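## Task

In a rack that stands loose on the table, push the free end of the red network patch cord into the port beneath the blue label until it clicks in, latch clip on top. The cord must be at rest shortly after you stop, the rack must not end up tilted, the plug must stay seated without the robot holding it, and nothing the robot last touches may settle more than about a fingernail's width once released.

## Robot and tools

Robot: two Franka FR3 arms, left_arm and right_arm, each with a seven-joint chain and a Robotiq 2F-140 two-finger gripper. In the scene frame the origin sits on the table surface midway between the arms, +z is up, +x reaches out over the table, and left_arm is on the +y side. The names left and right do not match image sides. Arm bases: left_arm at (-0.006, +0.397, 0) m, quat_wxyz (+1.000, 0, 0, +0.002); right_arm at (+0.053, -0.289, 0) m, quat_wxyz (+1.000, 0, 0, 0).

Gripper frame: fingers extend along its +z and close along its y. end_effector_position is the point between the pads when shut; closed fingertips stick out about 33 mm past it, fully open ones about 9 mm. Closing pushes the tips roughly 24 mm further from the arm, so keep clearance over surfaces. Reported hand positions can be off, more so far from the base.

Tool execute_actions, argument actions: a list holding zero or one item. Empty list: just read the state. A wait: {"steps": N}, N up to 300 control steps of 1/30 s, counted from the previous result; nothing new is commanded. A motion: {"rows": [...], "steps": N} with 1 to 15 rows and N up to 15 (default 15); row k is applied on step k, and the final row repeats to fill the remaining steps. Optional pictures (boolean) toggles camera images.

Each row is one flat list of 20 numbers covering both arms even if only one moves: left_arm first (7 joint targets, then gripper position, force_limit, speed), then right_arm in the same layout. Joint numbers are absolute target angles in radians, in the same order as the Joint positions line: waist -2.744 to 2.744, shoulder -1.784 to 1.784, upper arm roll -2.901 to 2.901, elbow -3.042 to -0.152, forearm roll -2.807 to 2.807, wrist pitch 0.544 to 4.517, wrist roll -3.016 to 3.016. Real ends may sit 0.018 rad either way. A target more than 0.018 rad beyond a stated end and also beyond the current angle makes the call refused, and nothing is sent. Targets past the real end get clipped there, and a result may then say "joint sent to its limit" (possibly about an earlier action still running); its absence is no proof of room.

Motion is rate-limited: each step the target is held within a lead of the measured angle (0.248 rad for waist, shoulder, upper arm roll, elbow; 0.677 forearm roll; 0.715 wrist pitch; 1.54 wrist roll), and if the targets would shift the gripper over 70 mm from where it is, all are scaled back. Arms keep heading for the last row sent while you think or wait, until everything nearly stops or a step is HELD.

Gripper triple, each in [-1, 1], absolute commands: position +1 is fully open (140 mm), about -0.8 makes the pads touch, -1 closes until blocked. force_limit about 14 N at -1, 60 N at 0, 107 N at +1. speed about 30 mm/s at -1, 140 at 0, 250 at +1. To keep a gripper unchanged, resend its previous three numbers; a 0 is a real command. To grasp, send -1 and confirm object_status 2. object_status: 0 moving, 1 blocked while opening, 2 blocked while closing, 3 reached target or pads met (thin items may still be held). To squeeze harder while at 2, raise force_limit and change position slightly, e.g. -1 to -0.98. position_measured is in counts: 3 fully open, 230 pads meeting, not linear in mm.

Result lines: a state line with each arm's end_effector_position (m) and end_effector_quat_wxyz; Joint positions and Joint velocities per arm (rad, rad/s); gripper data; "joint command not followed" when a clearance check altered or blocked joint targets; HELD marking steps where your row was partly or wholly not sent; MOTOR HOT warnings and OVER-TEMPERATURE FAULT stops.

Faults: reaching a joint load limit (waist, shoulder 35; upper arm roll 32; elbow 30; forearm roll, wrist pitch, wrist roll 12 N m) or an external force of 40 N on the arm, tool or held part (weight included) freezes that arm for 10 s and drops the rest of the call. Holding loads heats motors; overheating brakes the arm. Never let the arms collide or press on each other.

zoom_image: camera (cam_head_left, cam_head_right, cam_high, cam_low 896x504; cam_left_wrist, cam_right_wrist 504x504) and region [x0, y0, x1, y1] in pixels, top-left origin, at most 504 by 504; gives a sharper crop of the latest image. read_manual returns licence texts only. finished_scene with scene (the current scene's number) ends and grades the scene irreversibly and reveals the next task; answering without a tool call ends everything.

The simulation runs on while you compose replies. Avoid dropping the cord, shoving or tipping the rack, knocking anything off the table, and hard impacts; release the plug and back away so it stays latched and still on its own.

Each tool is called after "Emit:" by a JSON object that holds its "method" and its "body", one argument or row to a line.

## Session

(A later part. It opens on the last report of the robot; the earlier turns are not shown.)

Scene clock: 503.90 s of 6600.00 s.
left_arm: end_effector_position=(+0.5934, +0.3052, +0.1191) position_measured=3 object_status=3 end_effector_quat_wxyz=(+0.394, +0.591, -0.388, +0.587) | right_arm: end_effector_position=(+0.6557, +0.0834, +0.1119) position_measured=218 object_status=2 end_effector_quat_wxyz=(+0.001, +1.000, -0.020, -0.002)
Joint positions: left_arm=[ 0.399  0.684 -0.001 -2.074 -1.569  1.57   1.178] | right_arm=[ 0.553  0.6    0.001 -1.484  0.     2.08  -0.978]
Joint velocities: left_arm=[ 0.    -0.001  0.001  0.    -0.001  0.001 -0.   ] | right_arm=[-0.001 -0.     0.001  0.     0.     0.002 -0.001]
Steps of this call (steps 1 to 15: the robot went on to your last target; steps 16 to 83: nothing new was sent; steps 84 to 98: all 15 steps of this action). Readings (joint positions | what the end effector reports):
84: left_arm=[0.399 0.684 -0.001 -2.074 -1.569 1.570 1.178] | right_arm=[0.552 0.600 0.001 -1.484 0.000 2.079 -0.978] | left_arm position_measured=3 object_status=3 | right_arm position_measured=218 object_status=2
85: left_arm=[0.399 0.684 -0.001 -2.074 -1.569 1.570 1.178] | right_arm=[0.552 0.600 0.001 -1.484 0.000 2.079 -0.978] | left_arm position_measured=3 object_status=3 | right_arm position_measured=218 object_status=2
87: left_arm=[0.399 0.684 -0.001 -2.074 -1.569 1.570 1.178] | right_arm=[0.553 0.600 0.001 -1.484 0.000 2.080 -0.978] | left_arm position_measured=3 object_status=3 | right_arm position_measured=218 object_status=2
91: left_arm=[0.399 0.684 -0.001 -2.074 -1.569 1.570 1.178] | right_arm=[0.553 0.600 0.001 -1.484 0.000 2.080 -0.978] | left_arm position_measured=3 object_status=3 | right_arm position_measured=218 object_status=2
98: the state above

Emit:
{"method": "execute_actions", "body": {
  "actions": [
    {"rows":[[0.399,0.6825,0,-2.073,-1.5708,1.5708,1.1847,1,0,0,0.5540,0.6005,0,-1.482,0,2.089,-0.982,-1,0.4,-0.6]],"steps":15}
  ]
}}

Emit:
{"method": "zoom_image", "body": {
  "camera": "cam_left_wrist",
  "region": [235, 200, 295, 250]
}}

Scene clock: 507.80 s of 6600.00 s.
left_arm: end_effector_position=(+0.5934, +0.3052, +0.1191) position_measured=3 object_status=3 end_effector_quat_wxyz=(+0.394, +0.591, -0.388, +0.587) | right_arm: end_effector_position=(+0.6558, +0.0836, +0.1119) position_measured=218 object_status=2 end_effector_quat_wxyz=(+0.001, +1.000, -0.020, -0.001)
Joint positions: left_arm=[ 0.399  0.684 -0.001 -2.074 -1.569  1.57   1.178] | right_arm=[ 0.553  0.6    0.001 -1.484  0.     2.081 -0.978]
Joint velocities: left_arm=[ 0.001  0.001 -0.    -0.    -0.001  0.     0.001] | right_arm=[-0.001  0.    -0.001 -0.001 -0.     0.001  0.   ]
Steps of this call (steps 1 to 15: the robot went on to your last target; steps 16 to 90: nothing new was sent; then 0.40 s passed at rest; steps 91 to 105: all 15 steps of this action). Readings (joint positions | what the end effector reports):
91: left_arm=[0.399 0.684 -0.001 -2.074 -1.569 1.570 1.178] | right_arm=[0.553 0.600 0.001 -1.484 0.000 2.081 -0.978] | left_arm position_measured=3 object_status=3 | right_arm position_measured=218 object_status=2
92: left_arm=[0.399 0.684 -0.001 -2.074 -1.569 1.570 1.178] | right_arm=[0.553 0.600 0.001 -1.484 0.000 2.081 -0.978] | left_arm position_measured=3 object_status=3 | right_arm position_measured=218 object_status=2
94: left_arm=[0.399 0.684 -0.001 -2.074 -1.569 1.570 1.178] | right_arm=[0.553 0.600 0.001 -1.484 0.000 2.081 -0.978] | left_arm position_measured=3 object_status=3 | right_arm position_measured=218 object_status=2
98: left_arm=[0.399 0.684 -0.001 -2.074 -1.569 1.570 1.178] | right_arm=[0.553 0.600 0.001 -1.484 0.000 2.081 -0.978] | left_arm position_measured=3 object_status=3 | right_arm position_measured=218 object_status=2
105: the state above

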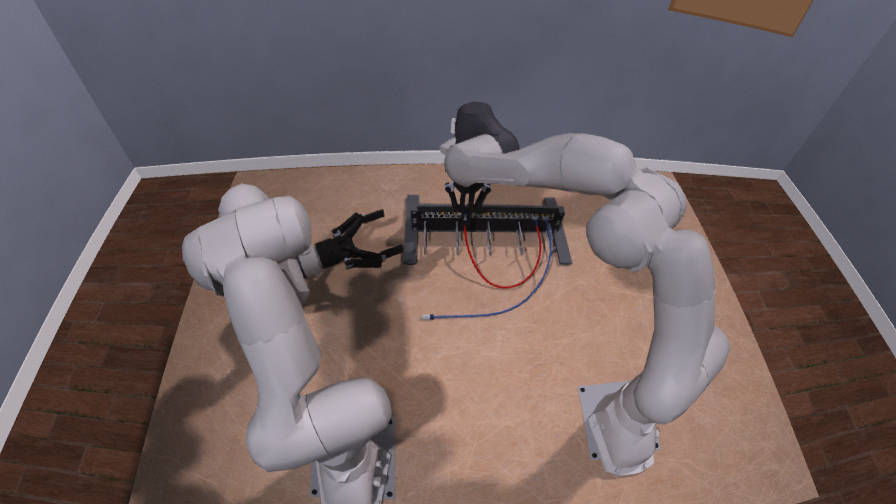

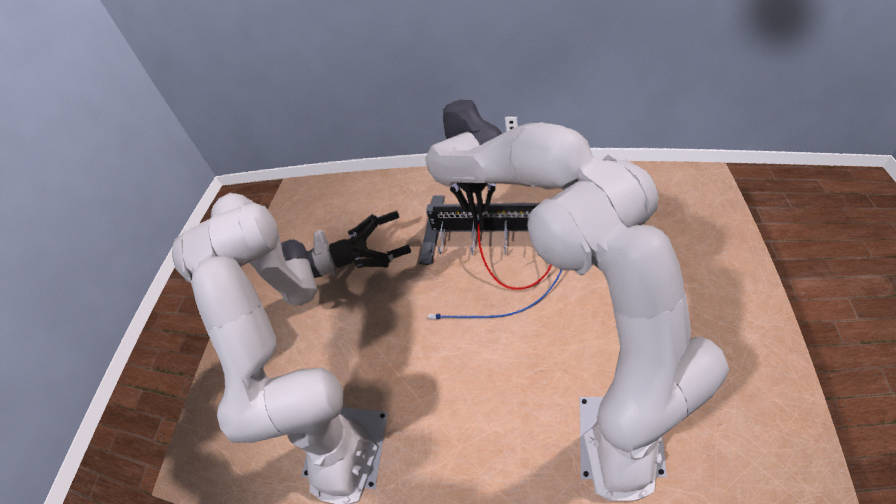

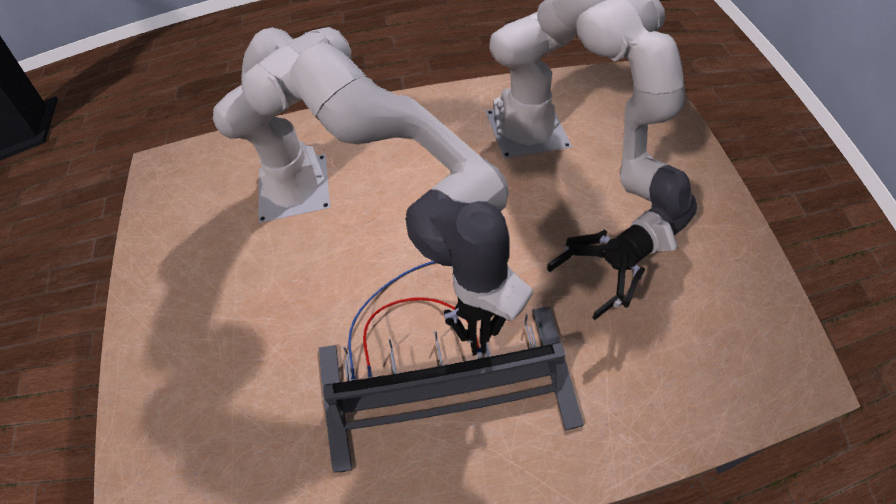

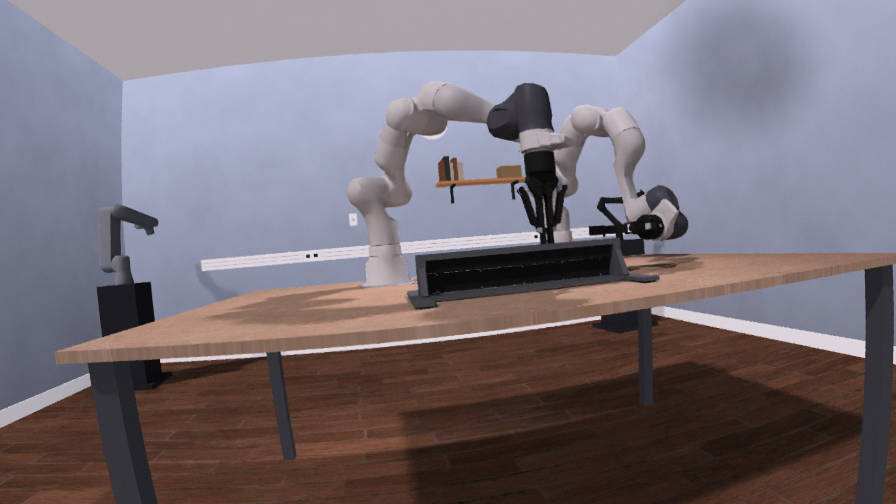

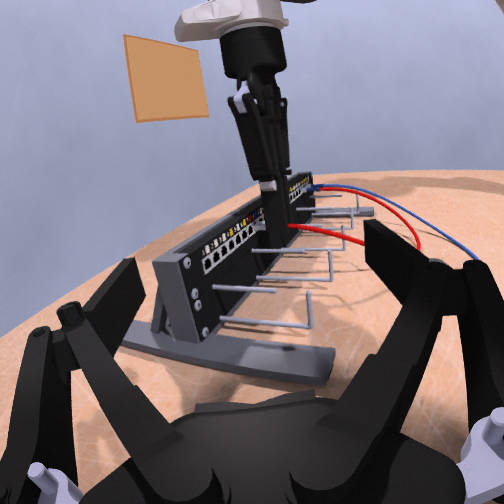

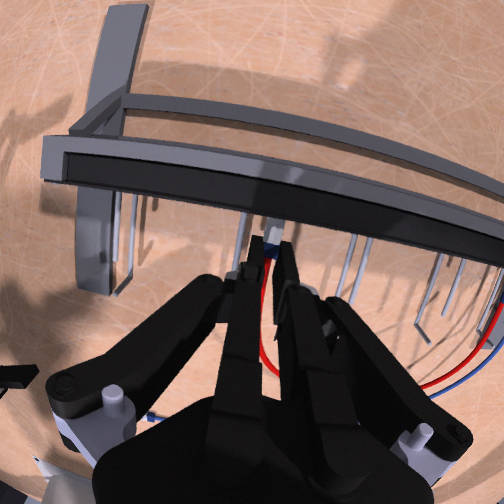

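Region (235, 200, 295, 250) of cam_left_wrist's 504x504 image, scaled by 8.400, with more detail than that image has.

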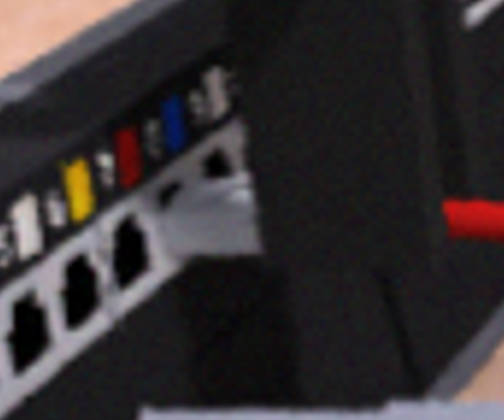

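Emit:
{"method": "execute_actions", "body": {
  "actions": [
    {"rows":[[0.399,0.6825,0,-2.073,-1.5708,1.5708,1.1847,1,0,0,0.5525,0.600,0,-1.4815,0,2.087,-0.982,-1,0.4,-0.6],[0.399,0.6825,0,-2.073,-1.5708,1.5708,1.1847,1,0,0,0.5525,0.5995,0,-1.481,0,2.086,-0.982,-1,0.4,-0.6],[0.399,0.6825,0,-2.073,-1.5708,1.5708,1.1847,1,0,0,0.5525,0.599,0,-1.4805,0,2.085,-0.982,-1,0.4,-0.6],[0.399,0.6825,0,-2.073,-1.5708,1.5708,1.1847,1,0,0,0.5525,0.599,0,-1.480,0,2.084,-0.982,-1,0.4,-0.6]],"steps":15}
  ],
  "pictures": false
}}

Scene clock: 512.47 s of 6600.00 s.
left_arm: end_effector_position=(+0.5934, +0.3052, +0.1191) position_measured=3 object_status=3 end_effector_quat_wxyz=(+0.394, +0.591, -0.388, +0.587) | right_arm: end_effector_position=(+0.6558, +0.0837, +0.1119) position_measured=218 object_status=2 end_effector_quat_wxyz=(+0.000, +1.000, -0.020, -0.001)
Joint positions: left_arm=[ 0.399  0.684 -0.001 -2.074 -1.569  1.57   1.178] | right_arm=[ 0.553  0.6    0.001 -1.484  0.     2.081 -0.978]
Joint velocities: left_arm=[-0.001  0.     0.     0.001  0.    -0.001 -0.001] | right_arm=[-0.002 -0.001 -0.    -0.     0.001 -0.    -0.   ]
Steps of this call (steps 1 to 15: the robot went on to your last target; steps 16 to 90: nothing new was sent; then 1.17 s passed at rest; steps 91 to 105: all 15 steps of this action). Readings (joint positions | what the end effector reports):
91: left_arm=[0.399 0.684 -0.001 -2.074 -1.569 1.570 1.178] | right_arm=[0.553 0.600 0.001 -1.484 0.000 2.081 -0.978] | left_arm position_measured=3 object_status=3 | right_arm position_measured=218 object_status=2
92: left_arm=[0.399 0.684 -0.001 -2.074 -1.569 1.570 1.178] | right_arm=[0.553 0.600 0.001 -1.484 0.000 2.081 -0.978] | left_arm position_measured=3 object_status=3 | right_arm position_measured=218 object_status=2
94: left_arm=[0.399 0.684 -0.001 -2.074 -1.569 1.570 1.178] | right_arm=[0.553 0.600 0.001 -1.484 0.000 2.081 -0.978] | left_arm position_measured=3 object_status=3 | right_arm position_measured=218 object_status=2
98: left_arm=[0.399 0.684 -0.001 -2.074 -1.569 1.570 1.178] | right_arm=[0.553 0.600 0.001 -1.484 0.000 2.081 -0.978] | left_arm position_measured=3 object_status=3 | right_arm position_measured=218 object_status=2
105: the state above

Emit:
{"method": "execute_actions", "body": {
  "actions": [
    {"rows":[[0.399,0.6825,0,-2.073,-1.5708,1.5708,1.1847,1,0,0,0.552,0.5985,0,-1.480,0,2.083,-0.982,-1,0.4,-0.6],[0.399,0.6825,0,-2.073,-1.5708,1.5708,1.1847,1,0,0,0.552,0.598,0,-1.480,0,2.082,-0.982,-1,0.4,-0.6],[0.399,0.6825,0,-2.073,-1.5708,1.5708,1.1847,1,0,0,0.552,0.5975,0,-1.480,0,2.082,-0.982,-1,0.4,-0.6],[0.399,0.6825,0,-2.073,-1.5708,1.5708,1.1847,1,0,0,0.552,0.5972,0,-1.480,0,2.082,-0.982,-1,0.4,-0.6]],"steps":15}
  ],
  "pictures": false
}}

Scene clock: 516.27 s of 6600.00 s.
left_arm: end_effector_position=(+0.5934, +0.3052, +0.1191) position_measured=3 object_status=3 end_effector_quat_wxyz=(+0.394, +0.591, -0.388, +0.587) | right_arm: end_effector_position=(+0.6558, +0.0837, +0.1119) position_measured=218 object_status=2 end_effector_quat_wxyz=(+0.001, +1.000, -0.020, -0.001)
Joint positions: left_arm=[ 0.399  0.684 -0.001 -2.074 -1.569  1.57   1.178] | right_arm=[ 0.553  0.6    0.001 -1.484  0.     2.081 -0.978]
Joint velocities: left_arm=[-0.    -0.001  0.     0.001  0.001  0.001 -0.002] | right_arm=[ 0.    -0.     0.     0.001 -0.    -0.001 -0.001]
Steps of this call (steps 1 to 15: the robot went on to your last target; steps 16 to 90: nothing new was sent; then 0.30 s passed at rest; steps 91 to 105: all 15 steps of this action). Readings (joint positions | what the end effector reports):
91: left_arm=[0.399 0.684 -0.001 -2.074 -1.569 1.570 1.178] | right_arm=[0.553 0.600 0.001 -1.484 0.000 2.081 -0.978] | left_arm position_measured=3 object_status=3 | right_arm position_measured=218 object_status=2
92: left_arm=[0.399 0.684 -0.001 -2.074 -1.569 1.570 1.178] | right_arm=[0.553 0.600 0.001 -1.484 0.000 2.081 -0.978] | left_arm position_measured=3 object_status=3 | right_arm position_measured=218 object_status=2
94: left_arm=[0.399 0.684 -0.001 -2.074 -1.569 1.570 1.178] | right_arm=[0.553 0.600 0.001 -1.484 0.000 2.081 -0.978] | left_arm position_measured=3 object_status=3 | right_arm position_measured=218 object_status=2
98: left_arm=[0.399 0.684 -0.001 -2.074 -1.569 1.570 1.178] | right_arm=[0.553 0.600 0.001 -1.484 0.000 2.081 -0.978] | left_arm position_measured=3 object_status=3 | right_arm position_measured=218 object_status=2
105: the state above

Emit:
{"method": "execute_actions", "body": {
  "actions": [
    {"rows":[[0.399,0.6825,0,-2.073,-1.5708,1.5708,1.1847,1,0,0,0.5515,0.598,0,-1.480,0,2.084,-0.982,-1,0.4,-0.6],[0.399,0.6825,0,-2.073,-1.5708,1.5708,1.1847,1,0,0,0.551,0.5985,0,-1.480,0,2.086,-0.982,-1,0.4,-0.6],[0.399,0.6825,0,-2.073,-1.5708,1.5708,1.1847,1,0,0,0.5505,0.599,0,-1.480,0,2.088,-0.982,-1,0.4,-0.6],[0.399,0.6825,0,-2.073,-1.5708,1.5708,1.1847,1,0,0,0.550,0.5995,0,-1.4795,0,2.090,-0.982,-1,0.4,-0.6],[0.399,0.6825,0,-2.073,-1.5708,1.5708,1.1847,1,0,0,0.5495,0.5995,0,-1.479,0,2.091,-0.982,-1,0.4,-0.6],[0.399,0.6825,0,-2.073,-1.5708,1.5708,1.1847,1,0,0,0.549,0.5995,0,-1.479,0,2.092,-0.982,-1,0.4,-0.6]],"steps":15}
  ],
  "pictures": false
}}

Scene clock: 530.50 s of 6600.00 s.
left_arm: end_effector_position=(+0.5934, +0.3052, +0.1191) position_measured=3 object_status=3 end_effector_quat_wxyz=(+0.394, +0.591, -0.388, +0.587) | right_arm: end_effector_position=(+0.6558, +0.0836, +0.1119) position_measured=218 object_status=2 end_effector_quat_wxyz=(+0.000, +1.000, -0.020, -0.001)
Joint positions: left_arm=[ 0.399  0.684 -0.001 -2.074 -1.569  1.57   1.178] | right_arm=[ 0.553  0.6    0.001 -1.483  0.     2.081 -0.978]
Joint velocities: left_arm=[-0.001 -0.     0.     0.001  0.    -0.     0.001] | right_arm=[ 0.001  0.001 -0.     0.001 -0.     0.    -0.001]
Steps of this call (steps 1 to 15: the robot went on to your last target; steps 16 to 90: nothing new was sent; then 10.73 s passed at rest; steps 91 to 105: all 15 steps of this action). Readings (joint positions | what the end effector reports):
91: left_arm=[0.399 0.684 -0.001 -2.074 -1.569 1.570 1.178] | right_arm=[0.553 0.600 0.001 -1.483 0.000 2.081 -0.978] | left_arm position_measured=3 object_status=3 | right_arm position_measured=218 object_status=2
92: left_arm=[0.399 0.684 -0.001 -2.074 -1.569 1.570 1.178] | right_arm=[0.553 0.600 0.001 -1.483 0.000 2.081 -0.978] | left_arm position_measured=3 object_status=3 | right_arm position_measured=218 object_status=2
94: left_arm=[0.399 0.684 -0.001 -2.074 -1.569 1.570 1.178] | right_arm=[0.553 0.600 0.001 -1.483 0.000 2.081 -0.978] | left_arm position_measured=3 object_status=3 | right_arm position_measured=218 object_status=2
98: left_arm=[0.399 0.684 -0.001 -2.074 -1.569 1.570 1.178] | right_arm=[0.553 0.600 0.001 -1.483 0.000 2.081 -0.978] | left_arm position_measured=3 object_status=3 | right_arm position_measured=218 object_status=2
105: the state above

Emit:
{"method": "execute_actions", "body": {
  "actions": [
    {"rows":[[0.399,0.6825,0,-2.073,-1.5708,1.5708,1.1847,1,0,0,0.551,0.600,0,-1.481,0,2.088,-0.982,-1,0.4,-0.6],[0.399,0.6825,0,-2.073,-1.5708,1.5708,1.1847,1,0,0,0.551,0.601,0,-1.481,0,2.088,-0.982,-1,0.4,-0.6],[0.399,0.6825,0,-2.073,-1.5708,1.5708,1.1847,1,0,0,0.551,0.6015,0,-1.481,0,2.088,-0.982,-1,0.4,-0.6],[0.399,0.6825,0,-2.073,-1.5708,1.5708,1.1847,1,0,0,0.551,0.602,0,-1.481,0,2.088,-0.982,-1,0.4,-0.6],[0.399,0.6825,0,-2.073,-1.5708,1.5708,1.1847,1,0,0,0.551,0.6025,0,-1.481,0,2.088,-0.982,-1,0.4,-0.6]],"steps":15}
  ],
  "pictures": false
}}

Scene clock: 534.80 s of 6600.00 s.
left_arm: end_effector_position=(+0.5934, +0.3052, +0.1191) position_measured=3 object_status=3 end_effector_quat_wxyz=(+0.394, +0.591, -0.388, +0.587) | right_arm: end_effector_position=(+0.6558, +0.0836, +0.1117) position_measured=218 object_status=2 end_effector_quat_wxyz=(+0.000, +1.000, -0.020, -0.001)
Joint positions: left_arm=[ 0.399  0.684 -0.001 -2.074 -1.569  1.57   1.178] | right_arm=[ 0.553  0.601  0.001 -1.483  0.     2.081 -0.978]
Joint velocities: left_arm=[ 0.    -0.001 -0.001  0.001  0.     0.001  0.   ] | right_arm=[-0.002  0.001  0.    -0.001  0.    -0.    -0.001]
Steps of this call (steps 1 to 15: the robot went on to your last target; steps 16 to 90: nothing new was sent; then 0.80 s passed at rest; steps 91 to 105: all 15 steps of this action). Readings (joint positions | what the end effector reports):
91: left_arm=[0.399 0.684 -0.001 -2.074 -1.569 1.570 1.178] | right_arm=[0.553 0.600 0.001 -1.483 0.000 2.081 -0.978] | left_arm position_measured=3 object_status=3 | right_arm position_measured=218 object_status=2
92: left_arm=[0.399 0.684 -0.001 -2.074 -1.569 1.570 1.178] | right_arm=[0.553 0.600 0.001 -1.483 0.000 2.081 -0.978] | left_arm position_measured=3 object_status=3 | right_arm position_measured=218 object_status=2
94: left_arm=[0.399 0.684 -0.001 -2.074 -1.569 1.570 1.178] | right_arm=[0.553 0.600 0.001 -1.483 0.000 2.081 -0.978] | left_arm position_measured=3 object_status=3 | right_arm position_measured=218 object_status=2
98: left_arm=[0.399 0.684 -0.001 -2.074 -1.569 1.570 1.178] | right_arm=[0.553 0.601 0.001 -1.483 0.000 2.081 -0.978] | left_arm position_measured=3 object_status=3 | right_arm position_measured=218 object_status=2
105: the state above

Emit:
{"method": "execute_actions", "body": {
  "actions": [
    {"rows":[[0.399,0.6825,0,-2.073,-1.5708,1.5708,1.1847,1,0,0,0.552,0.600,0,-1.480,0,2.083,-0.982,-1,0.4,-0.6],[0.399,0.6825,0,-2.073,-1.5708,1.5708,1.1847,1,0,0,0.552,0.598,0,-1.480,0,2.081,-0.982,-1,0.4,-0.6],[0.399,0.6825,0,-2.073,-1.5708,1.5708,1.1847,1,0,0,0.552,0.5975,0,-1.480,0,2.080,-0.982,-1,0.4,-0.6],[0.399,0.6825,0,-2.073,-1.5708,1.5708,1.1847,1,0,0,0.552,0.597,0,-1.480,0,2.080,-0.982,-1,0.4,-0.6],[0.399,0.6825,0,-2.073,-1.5708,1.5708,1.1847,1,0,0,0.552,0.5965,0,-1.480,0,2.0795,-0.982,-1,0.4,-0.6]],"steps":15}
  ],
  "pictures": false
}}

Scene clock: 546.40 s of 6600.00 s.
left_arm: end_effector_position=(+0.5934, +0.3052, +0.1191) position_measured=3 object_status=3 end_effector_quat_wxyz=(+0.394, +0.591, -0.388, +0.587) | right_arm: end_effector_position=(+0.6557, +0.0836, +0.1122) position_measured=218 object_status=2 end_effector_quat_wxyz=(+0.000, +1.000, -0.020, -0.002)
Joint positions: left_arm=[ 0.399  0.684 -0.001 -2.074 -1.569  1.57   1.178] | right_arm=[ 0.553  0.6    0.001 -1.483  0.     2.08  -0.978]
Joint velocities: left_arm=[-0.     0.001 -0.001  0.001 -0.     0.001  0.002] | right_arm=[-0.     0.001 -0.001  0.001  0.001 -0.    -0.   ]
Steps of this call (steps 1 to 15: the robot went on to your last target; steps 16 to 90: nothing new was sent; then 8.10 s passed at rest; steps 91 to 105: all 15 steps of this action). Readings (joint positions | what the end effector reports):
91: left_arm=[0.399 0.684 -0.001 -2.074 -1.569 1.570 1.178] | right_arm=[0.553 0.601 0.001 -1.483 0.000 2.081 -0.978] | left_arm position_measured=3 object_status=3 | right_arm position_measured=218 object_status=2
92: left_arm=[0.399 0.684 -0.001 -2.074 -1.569 1.570 1.178] | right_arm=[0.553 0.601 0.001 -1.483 0.000 2.081 -0.978] | left_arm position_measured=3 object_status=3 | right_arm position_measured=218 object_status=2
94: left_arm=[0.399 0.684 -0.001 -2.074 -1.569 1.570 1.178] | right_arm=[0.553 0.600 0.001 -1.483 0.000 2.081 -0.978] | left_arm position_measured=3 object_status=3 | right_arm position_measured=218 object_status=2
98: left_arm=[0.399 0.684 -0.001 -2.074 -1.569 1.570 1.178] | right_arm=[0.553 0.600 0.001 -1.483 0.000 2.080 -0.978] | left_arm position_measured=3 object_status=3 | right_arm position_measured=218 object_status=2
105: the state above

Emit:
{"method": "execute_actions", "body": {
  "actions": [
    {"rows":[[0.399,0.6825,0,-2.073,-1.5708,1.5708,1.1847,1,0,0,0.552,0.596,0,-1.480,0,2.079,-0.982,-1,0.4,-0.6],[0.399,0.6825,0,-2.073,-1.5708,1.5708,1.1847,1,0,0,0.552,0.5957,0,-1.480,0,2.079,-0.982,-1,0.4,-0.6]],"steps":15}
  ],
  "pictures": false
}}

Scene clock: 549.63 s of 6600.00 s.
left_arm: end_effector_position=(+0.5934, +0.3052, +0.1191) position_measured=3 object_status=3 end_effector_quat_wxyz=(+0.394, +0.591, -0.388, +0.587) | right_arm: end_effector_position=(+0.6557, +0.0836, +0.1127) position_measured=218 object_status=2 end_effector_quat_wxyz=(+0.000, +1.000, -0.020, -0.001)
Joint positions: left_arm=[ 0.399  0.684 -0.001 -2.074 -1.569  1.57   1.178] | right_arm=[ 0.553  0.599  0.001 -1.483  0.     2.079 -0.978]
Joint velocities: left_arm=[-0.     0.001  0.001 -0.001 -0.001  0.    -0.001] | right_arm=[ 0.001 -0.001  0.001 -0.001  0.001 -0.001  0.001]
Steps of this call (steps 1 to 15: the robot went on to your last target; steps 16 to 82: nothing new was sent; steps 83 to 97: all 15 steps of this action). Readings (joint positions | what the end effector reports):
83: left_arm=[0.399 0.684 -0.001 -2.074 -1.569 1.570 1.178] | right_arm=[0.553 0.600 0.001 -1.483 0.000 2.080 -0.978] | left_arm position_measured=3 object_status=3 | right_arm position_measured=218 object_status=2
84: left_arm=[0.399 0.684 -0.001 -2.074 -1.569 1.570 1.178] | right_arm=[0.553 0.599 0.001 -1.483 0.000 2.080 -0.978] | left_arm position_measured=3 object_status=3 | right_arm position_measured=218 object_status=2
86: left_arm=[0.399 0.684 -0.001 -2.074 -1.569 1.570 1.178] | right_arm=[0.553 0.599 0.001 -1.483 0.000 2.079 -0.978] | left_arm position_measured=3 object_status=3 | right_arm position_measured=218 object_status=2
90: left_arm=[0.399 0.684 -0.001 -2.074 -1.569 1.570 1.178] | right_arm=[0.553 0.599 0.001 -1.483 0.000 2.079 -0.978] | left_arm position_measured=3 object_status=3 | right_arm position_measured=218 object_status=2
97: the state above

Emit:
{"method": "execute_actions", "body": {
  "actions": [
    {"rows":[[0.399,0.6825,0,-2.073,-1.5708,1.5708,1.1847,1,0,0,0.552,0.5953,0,-1.480,0,2.0785,-0.982,-1,0.4,-0.6],[0.399,0.6825,0,-2.073,-1.5708,1.5708,1.1847,1,0,0,0.552,0.595,0,-1.480,0,2.0785,-0.982,-1,0.4,-0.6]],"steps":15}
  ]
}}

Emit:
{"method": "zoom_image", "body": {
  "camera": "cam_left_wrist",
  "region": [235, 200, 295, 250]
}}

Scene clock: 554.53 s of 6600.00 s.
left_arm: end_effector_position=(+0.5934, +0.3052, +0.1191) position_measured=3 object_status=3 end_effector_quat_wxyz=(+0.394, +0.591, -0.388, +0.587) | right_arm: end_effector_position=(+0.6557, +0.0836, +0.1131) position_measured=218 object_status=2 end_effector_quat_wxyz=(+0.000, +1.000, -0.020, -0.001)
Joint positions: left_arm=[ 0.399  0.684 -0.001 -2.074 -1.569  1.57   1.178] | right_arm=[ 0.553  0.598  0.001 -1.483  0.     2.079 -0.978]
Joint velocities: left_arm=[ 0.    -0.     0.001  0.001 -0.001  0.    -0.   ] | right_arm=[ 0.    -0.    -0.001  0.002  0.001  0.     0.001]
Steps of this call (steps 1 to 15: the robot went on to your last target; steps 16 to 90: nothing new was sent; then 1.40 s passed at rest; steps 91 to 105: all 15 steps of this action). Readings (joint positions | what the end effector reports):
91: left_arm=[0.399 0.684 -0.001 -2.074 -1.569 1.570 1.178] | right_arm=[0.553 0.599 0.001 -1.483 0.000 2.079 -0.978] | left_arm position_measured=3 object_status=3 | right_arm position_measured=218 object_status=2
92: left_arm=[0.399 0.684 -0.001 -2.074 -1.569 1.570 1.178] | right_arm=[0.553 0.599 0.001 -1.483 0.000 2.079 -0.978] | left_arm position_measured=3 object_status=3 | right_arm position_measured=218 object_status=2
94: left_arm=[0.399 0.684 -0.001 -2.074 -1.569 1.570 1.178] | right_arm=[0.553 0.599 0.001 -1.483 0.000 2.079 -0.978] | left_arm position_measured=3 object_status=3 | right_arm position_measured=218 object_status=2
98: left_arm=[0.399 0.684 -0.001 -2.074 -1.569 1.570 1.178] | right_arm=[0.553 0.598 0.001 -1.483 0.000 2.079 -0.978] | left_arm position_measured=3 object_status=3 | right_arm position_measured=218 object_status=2
105: the state above

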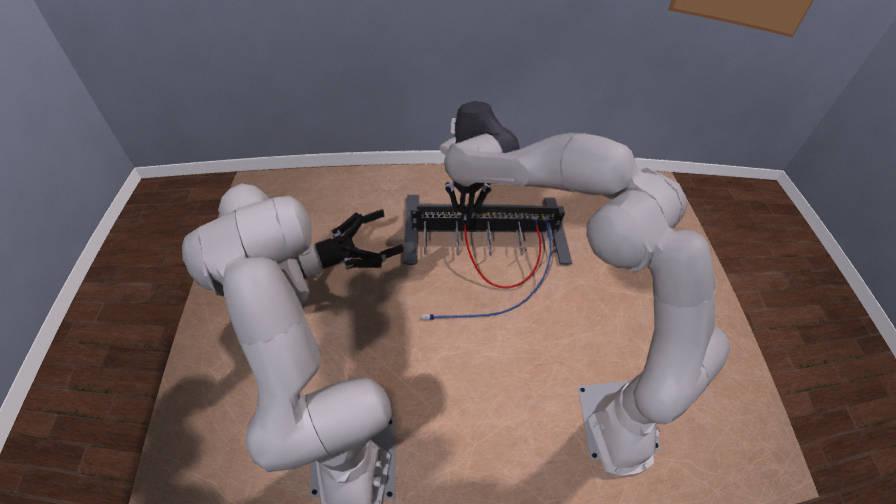

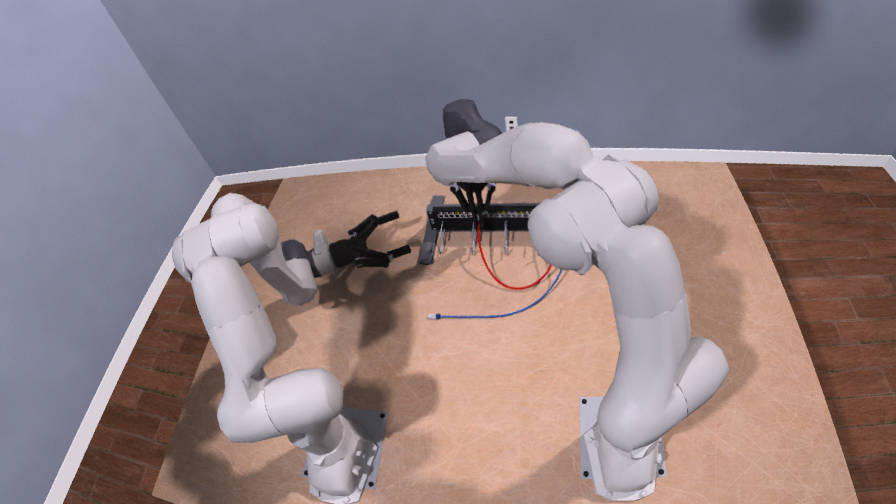

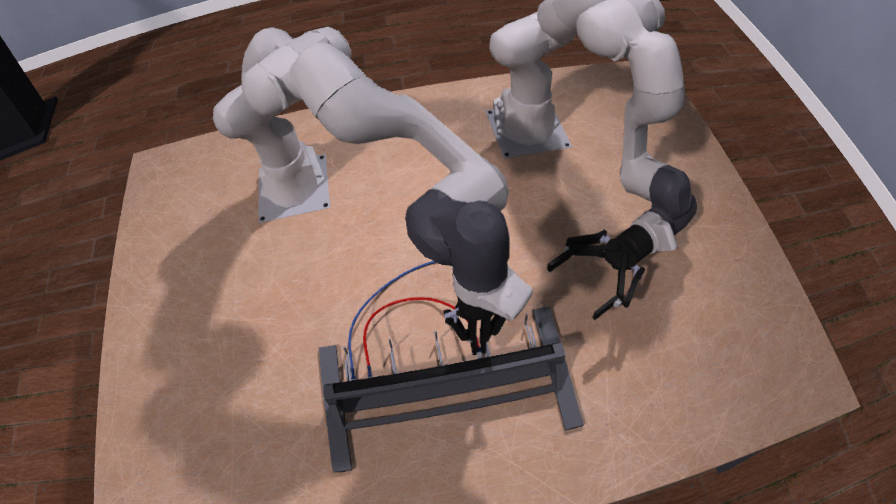

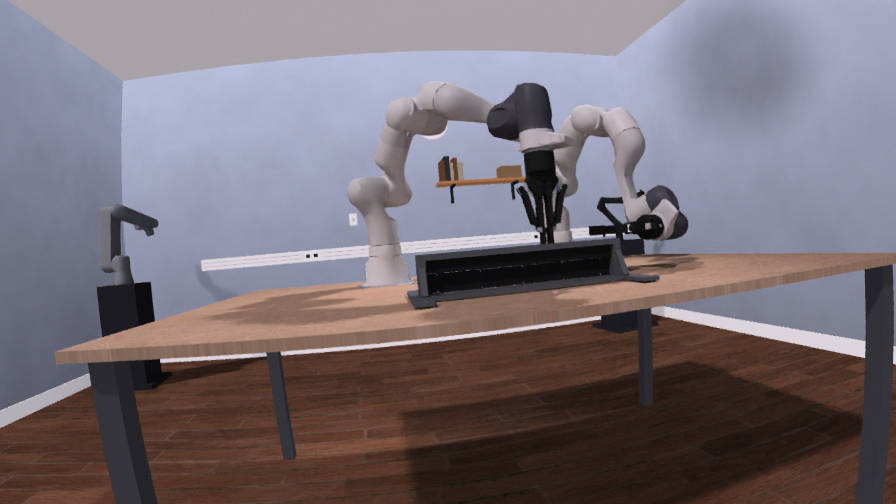

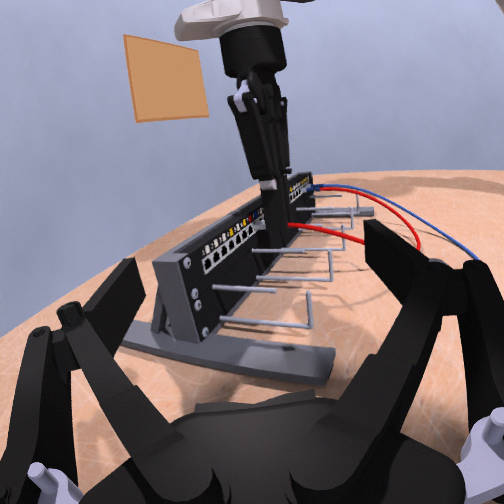

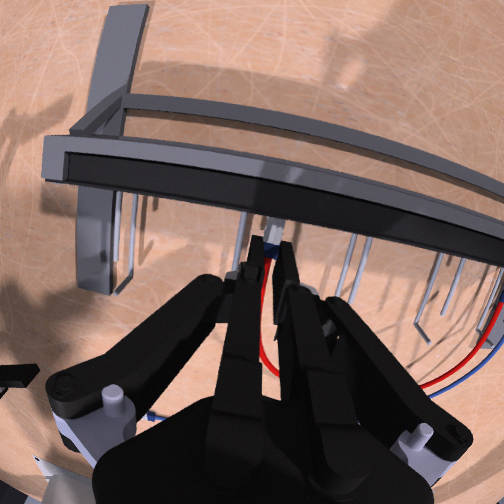

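Region (235, 200, 295, 250) of cam_left_wrist's 504x504 image, scaled by 8.400, with more detail than that image has.

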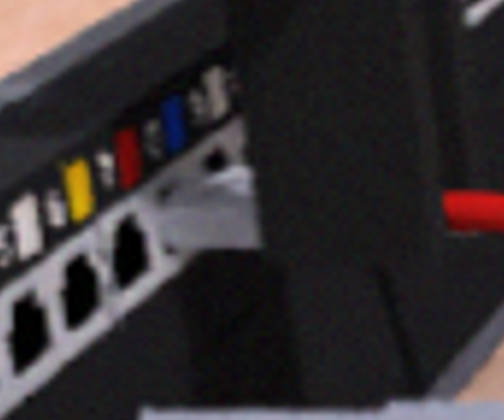

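Emit:
{"method": "execute_actions", "body": {
  "actions": [
    {"rows":[[0.399,0.6825,0,-2.073,-1.5708,1.5708,1.1847,1,0,0,0.552,0.5946,0,-1.480,0,2.078,-0.982,-1,0.4,-0.6],[0.399,0.6825,0,-2.073,-1.5708,1.5708,1.1847,1,0,0,0.552,0.5943,0,-1.480,0,2.078,-0.982,-1,0.4,-0.6]],"steps":15}
  ],
  "pictures": false
}}

Scene clock: 560.03 s of 6600.00 s.
left_arm: end_effector_position=(+0.5934, +0.3052, +0.1191) position_measured=3 object_status=3 end_effector_quat_wxyz=(+0.394, +0.591, -0.388, +0.587) | right_arm: end_effector_position=(+0.6556, +0.0835, +0.1133) position_measured=218 object_status=2 end_effector_quat_wxyz=(+0.000, +1.000, -0.020, -0.001)
Joint positions: left_arm=[ 0.399  0.684 -0.001 -2.074 -1.569  1.57   1.178] | right_arm=[ 0.553  0.598  0.001 -1.483  0.     2.078 -0.978]
Joint velocities: left_arm=[ 0.    -0.001 -0.001  0.001  0.001  0.001 -0.   ] | right_arm=[ 0.001  0.001 -0.001  0.001  0.    -0.    -0.001]
Steps of this call (steps 1 to 15: the robot went on to your last target; steps 16 to 90: nothing new was sent; then 2.00 s passed at rest; steps 91 to 105: all 15 steps of this action). Readings (joint positions | what the end effector reports):
91: left_arm=[0.399 0.684 -0.001 -2.074 -1.569 1.570 1.178] | right_arm=[0.553 0.598 0.001 -1.483 0.000 2.079 -0.978] | left_arm position_measured=3 object_status=3 | right_arm position_measured=218 object_status=2
92: left_arm=[0.399 0.684 -0.001 -2.074 -1.569 1.570 1.178] | right_arm=[0.553 0.598 0.001 -1.483 0.000 2.078 -0.978] | left_arm position_measured=3 object_status=3 | right_arm position_measured=218 object_status=2
94: left_arm=[0.399 0.684 -0.001 -2.074 -1.569 1.570 1.178] | right_arm=[0.553 0.598 0.001 -1.483 0.000 2.078 -0.978] | left_arm position_measured=3 object_status=3 | right_arm position_measured=218 object_status=2
98: left_arm=[0.399 0.684 -0.001 -2.074 -1.569 1.570 1.178] | right_arm=[0.553 0.598 0.001 -1.483 0.000 2.078 -0.978] | left_arm position_measured=3 object_status=3 | right_arm position_measured=218 object_status=2
105: the state above

Emit:
{"method": "execute_actions", "body": {
  "actions": [
    {"rows":[[0.399,0.6825,0,-2.073,-1.5708,1.5708,1.1847,1,0,0,0.5515,0.597,0,-1.480,0,2.081,-0.982,-1,0.4,-0.6],[0.399,0.6825,0,-2.073,-1.5708,1.5708,1.1847,1,0,0,0.551,0.5985,0,-1.480,0,2.083,-0.982,-1,0.4,-0.6],[0.399,0.6825,0,-2.073,-1.5708,1.5708,1.1847,1,0,0,0.5505,0.599,0,-1.480,0,2.085,-0.982,-1,0.4,-0.6],[0.399,0.6825,0,-2.073,-1.5708,1.5708,1.1847,1,0,0,0.550,0.5995,0,-1.480,0,2.087,-0.982,-1,0.4,-0.6],[0.399,0.6825,0,-2.073,-1.5708,1.5708,1.1847,1,0,0,0.550,0.600,0,-1.480,0,2.088,-0.982,-1,0.4,-0.6]],"steps":15}
  ],
  "pictures": false
}}

Scene clock: 565.70 s of 6600.00 s.
left_arm: end_effector_position=(+0.5934, +0.3052, +0.1191) position_measured=3 object_status=3 end_effector_quat_wxyz=(+0.394, +0.591, -0.388, +0.587) | right_arm: end_effector_position=(+0.6558, +0.0835, +0.1129) position_measured=218 object_status=2 end_effector_quat_wxyz=(+0.000, +1.000, -0.020, -0.001)
Joint positions: left_arm=[ 0.399  0.684 -0.001 -2.074 -1.569  1.57   1.178] | right_arm=[ 0.553  0.599  0.001 -1.483  0.     2.079 -0.978]
Joint velocities: left_arm=[ 0.001  0.001 -0.    -0.     0.001 -0.001  0.   ] | right_arm=[ 0.     0.001  0.001  0.    -0.     0.001  0.002]
Steps of this call (steps 1 to 15: the robot went on to your last target; steps 16 to 90: nothing new was sent; then 2.17 s passed at rest; steps 91 to 105: all 15 steps of this action). Readings (joint positions | what the end effector reports):
91: left_arm=[0.399 0.684 -0.001 -2.074 -1.569 1.570 1.178] | right_arm=[0.553 0.598 0.001 -1.483 0.000 2.078 -0.978] | left_arm position_measured=3 object_status=3 | right_arm position_measured=218 object_status=2
92: left_arm=[0.399 0.684 -0.001 -2.074 -1.569 1.570 1.178] | right_arm=[0.553 0.598 0.001 -1.483 0.000 2.078 -0.978] | left_arm position_measured=3 object_status=3 | right_arm position_measured=218 object_status=2
94: left_arm=[0.399 0.684 -0.001 -2.074 -1.569 1.570 1.178] | right_arm=[0.553 0.598 0.001 -1.483 0.000 2.078 -0.978] | left_arm position_measured=3 object_status=3 | right_arm position_measured=218 object_status=2
98: left_arm=[0.399 0.684 -0.001 -2.074 -1.569 1.570 1.178] | right_arm=[0.553 0.599 0.001 -1.483 0.000 2.079 -0.978] | left_arm position_measured=3 object_status=3 | right_arm position_measured=218 object_status=2
105: the state above

Emit:
{"method": "execute_actions", "body": {
  "actions": [
    {"rows":[[0.399,0.6825,0,-2.073,-1.5708,1.5708,1.1847,1,0,0,0.5495,0.5985,0,-1.4805,0,2.086,-0.982,-1,0.4,-0.6],[0.399,0.6825,0,-2.073,-1.5708,1.5708,1.1847,1,0,0,0.549,0.5985,0,-1.481,0,2.084,-0.982,-1,0.4,-0.6],[0.399,0.6825,0,-2.073,-1.5708,1.5708,1.1847,1,0,0,0.5487,0.5985,0,-1.481,0,2.083,-0.982,-1,0.4,-0.6]],"steps":15}
  ],
  "pictures": false
}}

Scene clock: 572.10 s of 6600.00 s.
left_arm: end_effector_position=(+0.5934, +0.3052, +0.1191) position_measured=3 object_status=3 end_effector_quat_wxyz=(+0.394, +0.591, -0.388, +0.587) | right_arm: end_effector_position=(+0.6558, +0.0835, +0.1129) position_measured=218 object_status=2 end_effector_quat_wxyz=(+0.000, +1.000, -0.020, -0.001)
Joint positions: left_arm=[ 0.399  0.684 -0.001 -2.074 -1.569  1.57   1.178] | right_arm=[ 0.553  0.599  0.001 -1.483  0.     2.079 -0.978]
Joint velocities: left_arm=[ 0.001 -0.001 -0.001 -0.002 -0.001 -0.     0.   ] | right_arm=[-0.001  0.001  0.001 -0.001 -0.     0.001  0.001]
Steps of this call (steps 1 to 15: the robot went on to your last target; steps 16 to 90: nothing new was sent; then 2.90 s passed at rest; steps 91 to 105: all 15 steps of this action). Readings (joint positions | what the end effector reports):
91: left_arm=[0.399 0.684 -0.001 -2.074 -1.569 1.570 1.178] | right_arm=[0.553 0.599 0.001 -1.483 0.000 2.079 -0.978] | left_arm position_measured=3 object_status=3 | right_arm position_measured=218 object_status=2
92: left_arm=[0.399 0.684 -0.001 -2.074 -1.569 1.570 1.178] | right_arm=[0.553 0.599 0.001 -1.483 0.000 2.079 -0.978] | left_arm position_measured=3 object_status=3 | right_arm position_measured=218 object_status=2
94: left_arm=[0.399 0.684 -0.001 -2.074 -1.569 1.570 1.178] | right_arm=[0.553 0.599 0.001 -1.483 0.000 2.079 -0.978] | left_arm position_measured=3 object_status=3 | right_arm position_measured=218 object_status=2
98: left_arm=[0.399 0.684 -0.001 -2.074 -1.569 1.570 1.178] | right_arm=[0.553 0.599 0.001 -1.483 0.000 2.079 -0.978] | left_arm position_measured=3 object_status=3 | right_arm position_measured=218 object_status=2
105: the state above

Emit:
{"method": "execute_actions", "body": {
  "actions": [
    {"rows":[[0.399,0.6825,0,-2.073,-1.5708,1.5708,1.1847,1,0,0,0.5485,0.5985,0,-1.481,0,2.082,-0.982,-1,0.4,-0.6],[0.399,0.6825,0,-2.073,-1.5708,1.5708,1.1847,1,0,0,0.5482,0.5985,0,-1.481,0,2.081,-0.982,-1,0.4,-0.6],[0.399,0.6825,0,-2.073,-1.5708,1.5708,1.1847,1,0,0,0.548,0.5985,0,-1.481,0,2.080,-0.982,-1,0.4,-0.6]],"steps":15}
  ],
  "pictures": false
}}

Scene clock: 578.10 s of 6600.00 s.
left_arm: end_effector_position=(+0.5934, +0.3052, +0.1191) position_measured=3 object_status=3 end_effector_quat_wxyz=(+0.394, +0.591, -0.388, +0.587) | right_arm: end_effector_position=(+0.6558, +0.0834, +0.1128) position_measured=218 object_status=2 end_effector_quat_wxyz=(+0.000, +1.000, -0.020, -0.002)
Joint positions: left_arm=[ 0.399  0.684 -0.001 -2.074 -1.569  1.57   1.178] | right_arm=[ 0.553  0.599  0.001 -1.483  0.001  2.079 -0.978]
Joint velocities: left_arm=[ 0.002  0.001 -0.001  0.001  0.001  0.    -0.001] | right_arm=[ 0.001 -0.001  0.    -0.001 -0.002 -0.    -0.001]
Steps of this call (steps 1 to 15: the robot went on to your last target; steps 16 to 90: nothing new was sent; then 2.50 s passed at rest; steps 91 to 105: all 15 steps of this action). Readings (joint positions | what the end effector reports):
91: left_arm=[0.399 0.684 -0.001 -2.074 -1.569 1.570 1.178] | right_arm=[0.553 0.599 0.001 -1.483 0.000 2.079 -0.978] | left_arm position_measured=3 object_status=3 | right_arm position_measured=218 object_status=2
92: left_arm=[0.399 0.684 -0.001 -2.074 -1.569 1.570 1.178] | right_arm=[0.553 0.599 0.001 -1.483 0.000 2.079 -0.978] | left_arm position_measured=3 object_status=3 | right_arm position_measured=218 object_status=2
94: left_arm=[0.399 0.684 -0.001 -2.074 -1.569 1.570 1.178] | right_arm=[0.553 0.599 0.001 -1.483 0.001 2.079 -0.978] | left_arm position_measured=3 object_status=3 | right_arm position_measured=218 object_status=2
98: left_arm=[0.399 0.684 -0.001 -2.074 -1.569 1.570 1.178] | right_arm=[0.553 0.599 0.001 -1.483 0.001 2.079 -0.978] | left_arm position_measured=3 object_status=3 | right_arm position_measured=218 object_status=2
105: the state above

Emit:
{"method": "execute_actions", "body": {
  "actions": [
    {"rows":[[0.399,0.6825,0,-2.073,-1.5708,1.5708,1.1847,1,0,0,0.5485,0.599,0,-1.480,0,2.084,-0.982,-1,0.4,-0.6],[0.399,0.6825,0,-2.073,-1.5708,1.5708,1.1847,1,0,0,0.5485,0.5995,0,-1.479,0,2.087,-0.982,-1,0.4,-0.6],[0.399,0.6825,0,-2.073,-1.5708,1.5708,1.1847,1,0,0,0.5485,0.600,0,-1.4785,0,2.090,-0.982,-1,0.4,-0.6],[0.399,0.6825,0,-2.073,-1.5708,1.5708,1.1847,1,0,0,0.5485,0.6005,0,-1.4785,0,2.090,-0.982,-1,0.4,-0.6],[0.399,0.6825,0,-2.073,-1.5708,1.5708,1.1847,1,0,0,0.5485,0.601,0,-1.4785,0,2.090,-0.982,-1,0.4,-0.6],[0.399,0.6825,0,-2.073,-1.5708,1.5708,1.1847,1,0,0,0.5485,0.6015,0,-1.4785,0,2.090,-0.982,-1,0.4,-0.6]],"steps":15}
  ],
  "pictures": false
}}

Scene clock: 599.17 s of 6600.00 s.
left_arm: end_effector_position=(+0.5934, +0.3052, +0.1191) position_measured=3 object_status=3 end_effector_quat_wxyz=(+0.394, +0.591, -0.388, +0.587) | right_arm: end_effector_position=(+0.6558, +0.0835, +0.1125) position_measured=218 object_status=2 end_effector_quat_wxyz=(+0.000, +1.000, -0.020, -0.002)
Joint positions: left_arm=[ 0.399  0.684 -0.001 -2.074 -1.569  1.57   1.178] | right_arm=[ 0.552  0.599  0.001 -1.483  0.001  2.079 -0.978]
Joint velocities: left_arm=[-0.001 -0.001 -0.    -0.    -0.     0.001 -0.001] | right_arm=[ 0.001  0.001  0.     0.001 -0.    -0.     0.002]
Steps of this call (steps 1 to 15: the robot went on to your last target; steps 16 to 90: nothing new was sent; then 17.57 s passed at rest; steps 91 to 105: all 15 steps of this action). Readings (joint positions | what the end effector reports):
91: left_arm=[0.399 0.684 -0.001 -2.074 -1.569 1.570 1.178] | right_arm=[0.552 0.599 0.001 -1.483 0.001 2.079 -0.978] | left_arm position_measured=3 object_status=3 | right_arm position_measured=218 object_status=2
92: left_arm=[0.399 0.684 -0.001 -2.074 -1.569 1.570 1.178] | right_arm=[0.552 0.599 0.001 -1.483 0.001 2.079 -0.978] | left_arm position_measured=3 object_status=3 | right_arm position_measured=218 object_status=2
94: left_arm=[0.399 0.684 -0.001 -2.074 -1.569 1.570 1.178] | right_arm=[0.552 0.599 0.001 -1.483 0.001 2.079 -0.978] | left_arm position_measured=3 object_status=3 | right_arm position_measured=218 object_status=2
98: left_arm=[0.399 0.684 -0.001 -2.074 -1.569 1.570 1.178] | right_arm=[0.552 0.599 0.001 -1.483 0.001 2.079 -0.978] | left_arm position_measured=3 object_status=3 | right_arm position_measured=218 object_status=2
105: the state above

Emit:
{"method": "execute_actions", "body": {
  "actions": [
    {"rows":[[0.399,0.6825,0,-2.073,-1.5708,1.5708,1.1847,1,0,0,0.550,0.599,0,-1.4785,0,2.090,-0.982,-1,0.4,-0.6],[0.399,0.6825,0,-2.073,-1.5708,1.5708,1.1847,1,0,0,0.551,0.599,0,-1.4785,0,2.090,-0.982,-1,0.4,-0.6],[0.399,0.6825,0,-2.073,-1.5708,1.5708,1.1847,1,0,0,0.552,0.599,0,-1.4785,0,2.090,-0.982,-1,0.4,-0.6],[0.399,0.6825,0,-2.073,-1.5708,1.5708,1.1847,1,0,0,0.5525,0.599,0,-1.4785,0,2.090,-0.982,-1,0.4,-0.6],[0.399,0.6825,0,-2.073,-1.5708,1.5708,1.1847,1,0,0,0.553,0.599,0,-1.4785,0,2.090,-0.982,-1,0.4,-0.6]],"steps":15}
  ],
  "pictures": false
}}

Scene clock: 604.67 s of 6600.00 s.
left_arm: end_effector_position=(+0.5934, +0.3052, +0.1191) position_measured=3 object_status=3 end_effector_quat_wxyz=(+0.394, +0.591, -0.388, +0.587) | right_arm: end_effector_position=(+0.6558, +0.0837, +0.1125) position_measured=218 object_status=2 end_effector_quat_wxyz=(+0.000, +1.000, -0.020, -0.001)
Joint positions: left_arm=[ 0.399  0.684 -0.001 -2.074 -1.569  1.57   1.178] | right_arm=[ 0.553  0.6    0.001 -1.483  0.001  2.08  -0.978]
Joint velocities: left_arm=[-0.001 -0.001 -0.001 -0.     0.    -0.    -0.   ] | right_arm=[ 0.001 -0.     0.     0.     0.001 -0.001 -0.001]
Steps of this call (steps 1 to 15: the robot went on to your last target; steps 16 to 90: nothing new was sent; then 2.00 s passed at rest; steps 91 to 105: all 15 steps of this action). Readings (joint positions | what the end effector reports):
91: left_arm=[0.399 0.684 -0.001 -2.074 -1.569 1.570 1.178] | right_arm=[0.552 0.600 0.001 -1.483 0.001 2.079 -0.978] | left_arm position_measured=3 object_status=3 | right_arm position_measured=218 object_status=2
92: left_arm=[0.399 0.684 -0.001 -2.074 -1.569 1.570 1.178] | right_arm=[0.552 0.600 0.001 -1.483 0.001 2.079 -0.978] | left_arm position_measured=3 object_status=3 | right_arm position_measured=218 object_status=2
94: left_arm=[0.399 0.684 -0.001 -2.074 -1.569 1.570 1.178] | right_arm=[0.553 0.600 0.001 -1.483 0.001 2.080 -0.978] | left_arm position_measured=3 object_status=3 | right_arm position_measured=218 object_status=2
98: left_arm=[0.399 0.684 -0.001 -2.074 -1.569 1.570 1.178] | right_arm=[0.553 0.600 0.001 -1.483 0.001 2.080 -0.978] | left_arm position_measured=3 object_status=3 | right_arm position_measured=218 object_status=2
105: the state above

Emit:
{"method": "execute_actions", "body": {
  "actions": [
    {"rows":[[0.399,0.6825,0,-2.073,-1.5708,1.5708,1.1847,1,0,0,0.5495,0.598,0,-1.478,0,2.088,-0.982,-1,0.4,-0.6],[0.399,0.6825,0,-2.073,-1.5708,1.5708,1.1847,1,0,0,0.5495,0.597,0,-1.478,0,2.088,-0.982,-1,0.4,-0.6],[0.399,0.6825,0,-2.073,-1.5708,1.5708,1.1847,1,0,0,0.5495,0.596,0,-1.478,0,2.088,-0.982,-1,0.4,-0.6],[0.399,0.6825,0,-2.073,-1.5708,1.5708,1.1847,1,0,0,0.5495,0.595,0,-1.478,0,2.088,-0.982,-1,0.4,-0.6],[0.399,0.6825,0,-2.073,-1.5708,1.5708,1.1847,1,0,0,0.5495,0.5945,0,-1.478,0,2.088,-0.982,-1,0.4,-0.6],[0.399,0.6825,0,-2.073,-1.5708,1.5708,1.1847,1,0,0,0.5495,0.594,0,-1.478,0,2.088,-0.982,-1,0.4,-0.6]],"steps":15}
  ],
  "pictures": false
}}

Scene clock: 630.00 s of 6600.00 s.
left_arm: end_effector_position=(+0.5934, +0.3052, +0.1191) position_measured=3 object_status=3 end_effector_quat_wxyz=(+0.394, +0.591, -0.388, +0.587) | right_arm: end_effector_position=(+0.6558, +0.0837, +0.1128) position_measured=218 object_status=2 end_effector_quat_wxyz=(+0.000, +1.000, -0.020, -0.001)
Joint positions: left_arm=[ 0.399  0.684 -0.001 -2.074 -1.569  1.57   1.178] | right_arm=[ 0.553  0.599  0.001 -1.483  0.001  2.079 -0.978]
Joint velocities: left_arm=[ 0.001 -0.001 -0.001  0.     0.001 -0.     0.   ] | right_arm=[-0.    -0.001  0.     0.    -0.001 -0.001  0.   ]
Steps of this call (steps 1 to 15: the robot went on to your last target; steps 16 to 90: nothing new was sent; then 21.83 s passed at rest; steps 91 to 105: all 15 steps of this action). Readings (joint positions | what the end effector reports):
91: left_arm=[0.399 0.684 -0.001 -2.074 -1.569 1.570 1.178] | right_arm=[0.553 0.600 0.001 -1.483 0.001 2.080 -0.978] | left_arm position_measured=3 object_status=3 | right_arm position_measured=218 object_status=2
92: left_arm=[0.399 0.684 -0.001 -2.074 -1.569 1.570 1.178] | right_arm=[0.553 0.600 0.001 -1.483 0.001 2.080 -0.978] | left_arm position_measured=3 object_status=3 | right_arm position_measured=218 object_status=2
94: left_arm=[0.399 0.684 -0.001 -2.074 -1.569 1.570 1.178] | right_arm=[0.553 0.599 0.001 -1.483 0.001 2.080 -0.978] | left_arm position_measured=3 object_status=3 | right_arm position_measured=218 object_status=2
98: left_arm=[0.399 0.684 -0.001 -2.074 -1.569 1.570 1.178] | right_arm=[0.553 0.599 0.001 -1.483 0.001 2.079 -0.978] | left_arm position_measured=3 object_status=3 | right_arm position_measured=218 object_status=2
105: the state above

Emit:
{"method": "execute_actions", "body": {
  "actions": [
    {"rows":[[0.399,0.6825,0,-2.073,-1.5708,1.5708,1.1847,1,0,0,0.549,0.5935,0,-1.478,0,2.087,-0.982,-1,0.4,-0.6],[0.399,0.6825,0,-2.073,-1.5708,1.5708,1.1847,1,0,0,0.549,0.593,0,-1.478,0,2.087,-0.982,-1,0.4,-0.6],[0.399,0.6825,0,-2.073,-1.5708,1.5708,1.1847,1,0,0,0.549,0.5925,0,-1.478,0,2.087,-0.982,-1,0.4,-0.6]],"steps":15}
  ],
  "pictures": false
}}

Scene clock: 635.63 s of 6600.00 s.
left_arm: end_effector_position=(+0.5934, +0.3052, +0.1191) position_measured=3 object_status=3 end_effector_quat_wxyz=(+0.394, +0.591, -0.388, +0.587) | right_arm: end_effector_position=(+0.6558, +0.0837, +0.1130) position_measured=218 object_status=2 end_effector_quat_wxyz=(+0.000, +1.000, -0.020, -0.001)
Joint positions: left_arm=[ 0.399  0.684 -0.001 -2.074 -1.569  1.57   1.178] | right_arm=[ 0.553  0.599  0.001 -1.483  0.001  2.079 -0.978]
Joint velocities: left_arm=[-0.     0.001  0.001  0.001 -0.001 -0.    -0.002] | right_arm=[ 0.001  0.001 -0.001 -0.    -0.001 -0.     0.   ]
Steps of this call (steps 1 to 15: the robot went on to your last target; steps 16 to 90: nothing new was sent; then 2.13 s passed at rest; steps 91 to 105: all 15 steps of this action). Readings (joint positions | what the end effector reports):
91: left_arm=[0.399 0.684 -0.001 -2.074 -1.569 1.570 1.178] | right_arm=[0.553 0.599 0.001 -1.483 0.001 2.079 -0.978] | left_arm position_measured=3 object_status=3 | right_arm position_measured=218 object_status=2
92: left_arm=[0.399 0.684 -0.001 -2.074 -1.569 1.570 1.178] | right_arm=[0.553 0.599 0.001 -1.483 0.001 2.079 -0.978] | left_arm position_measured=3 object_status=3 | right_arm position_measured=218 object_status=2
94: left_arm=[0.399 0.684 -0.001 -2.074 -1.569 1.570 1.178] | right_arm=[0.553 0.599 0.001 -1.483 0.001 2.079 -0.978] | left_arm position_measured=3 object_status=3 | right_arm position_measured=218 object_status=2
98: left_arm=[0.399 0.684 -0.001 -2.074 -1.569 1.570 1.178] | right_arm=[0.553 0.599 0.001 -1.483 0.001 2.079 -0.978] | left_arm position_measured=3 object_status=3 | right_arm position_measured=218 object_status=2
105: the state above


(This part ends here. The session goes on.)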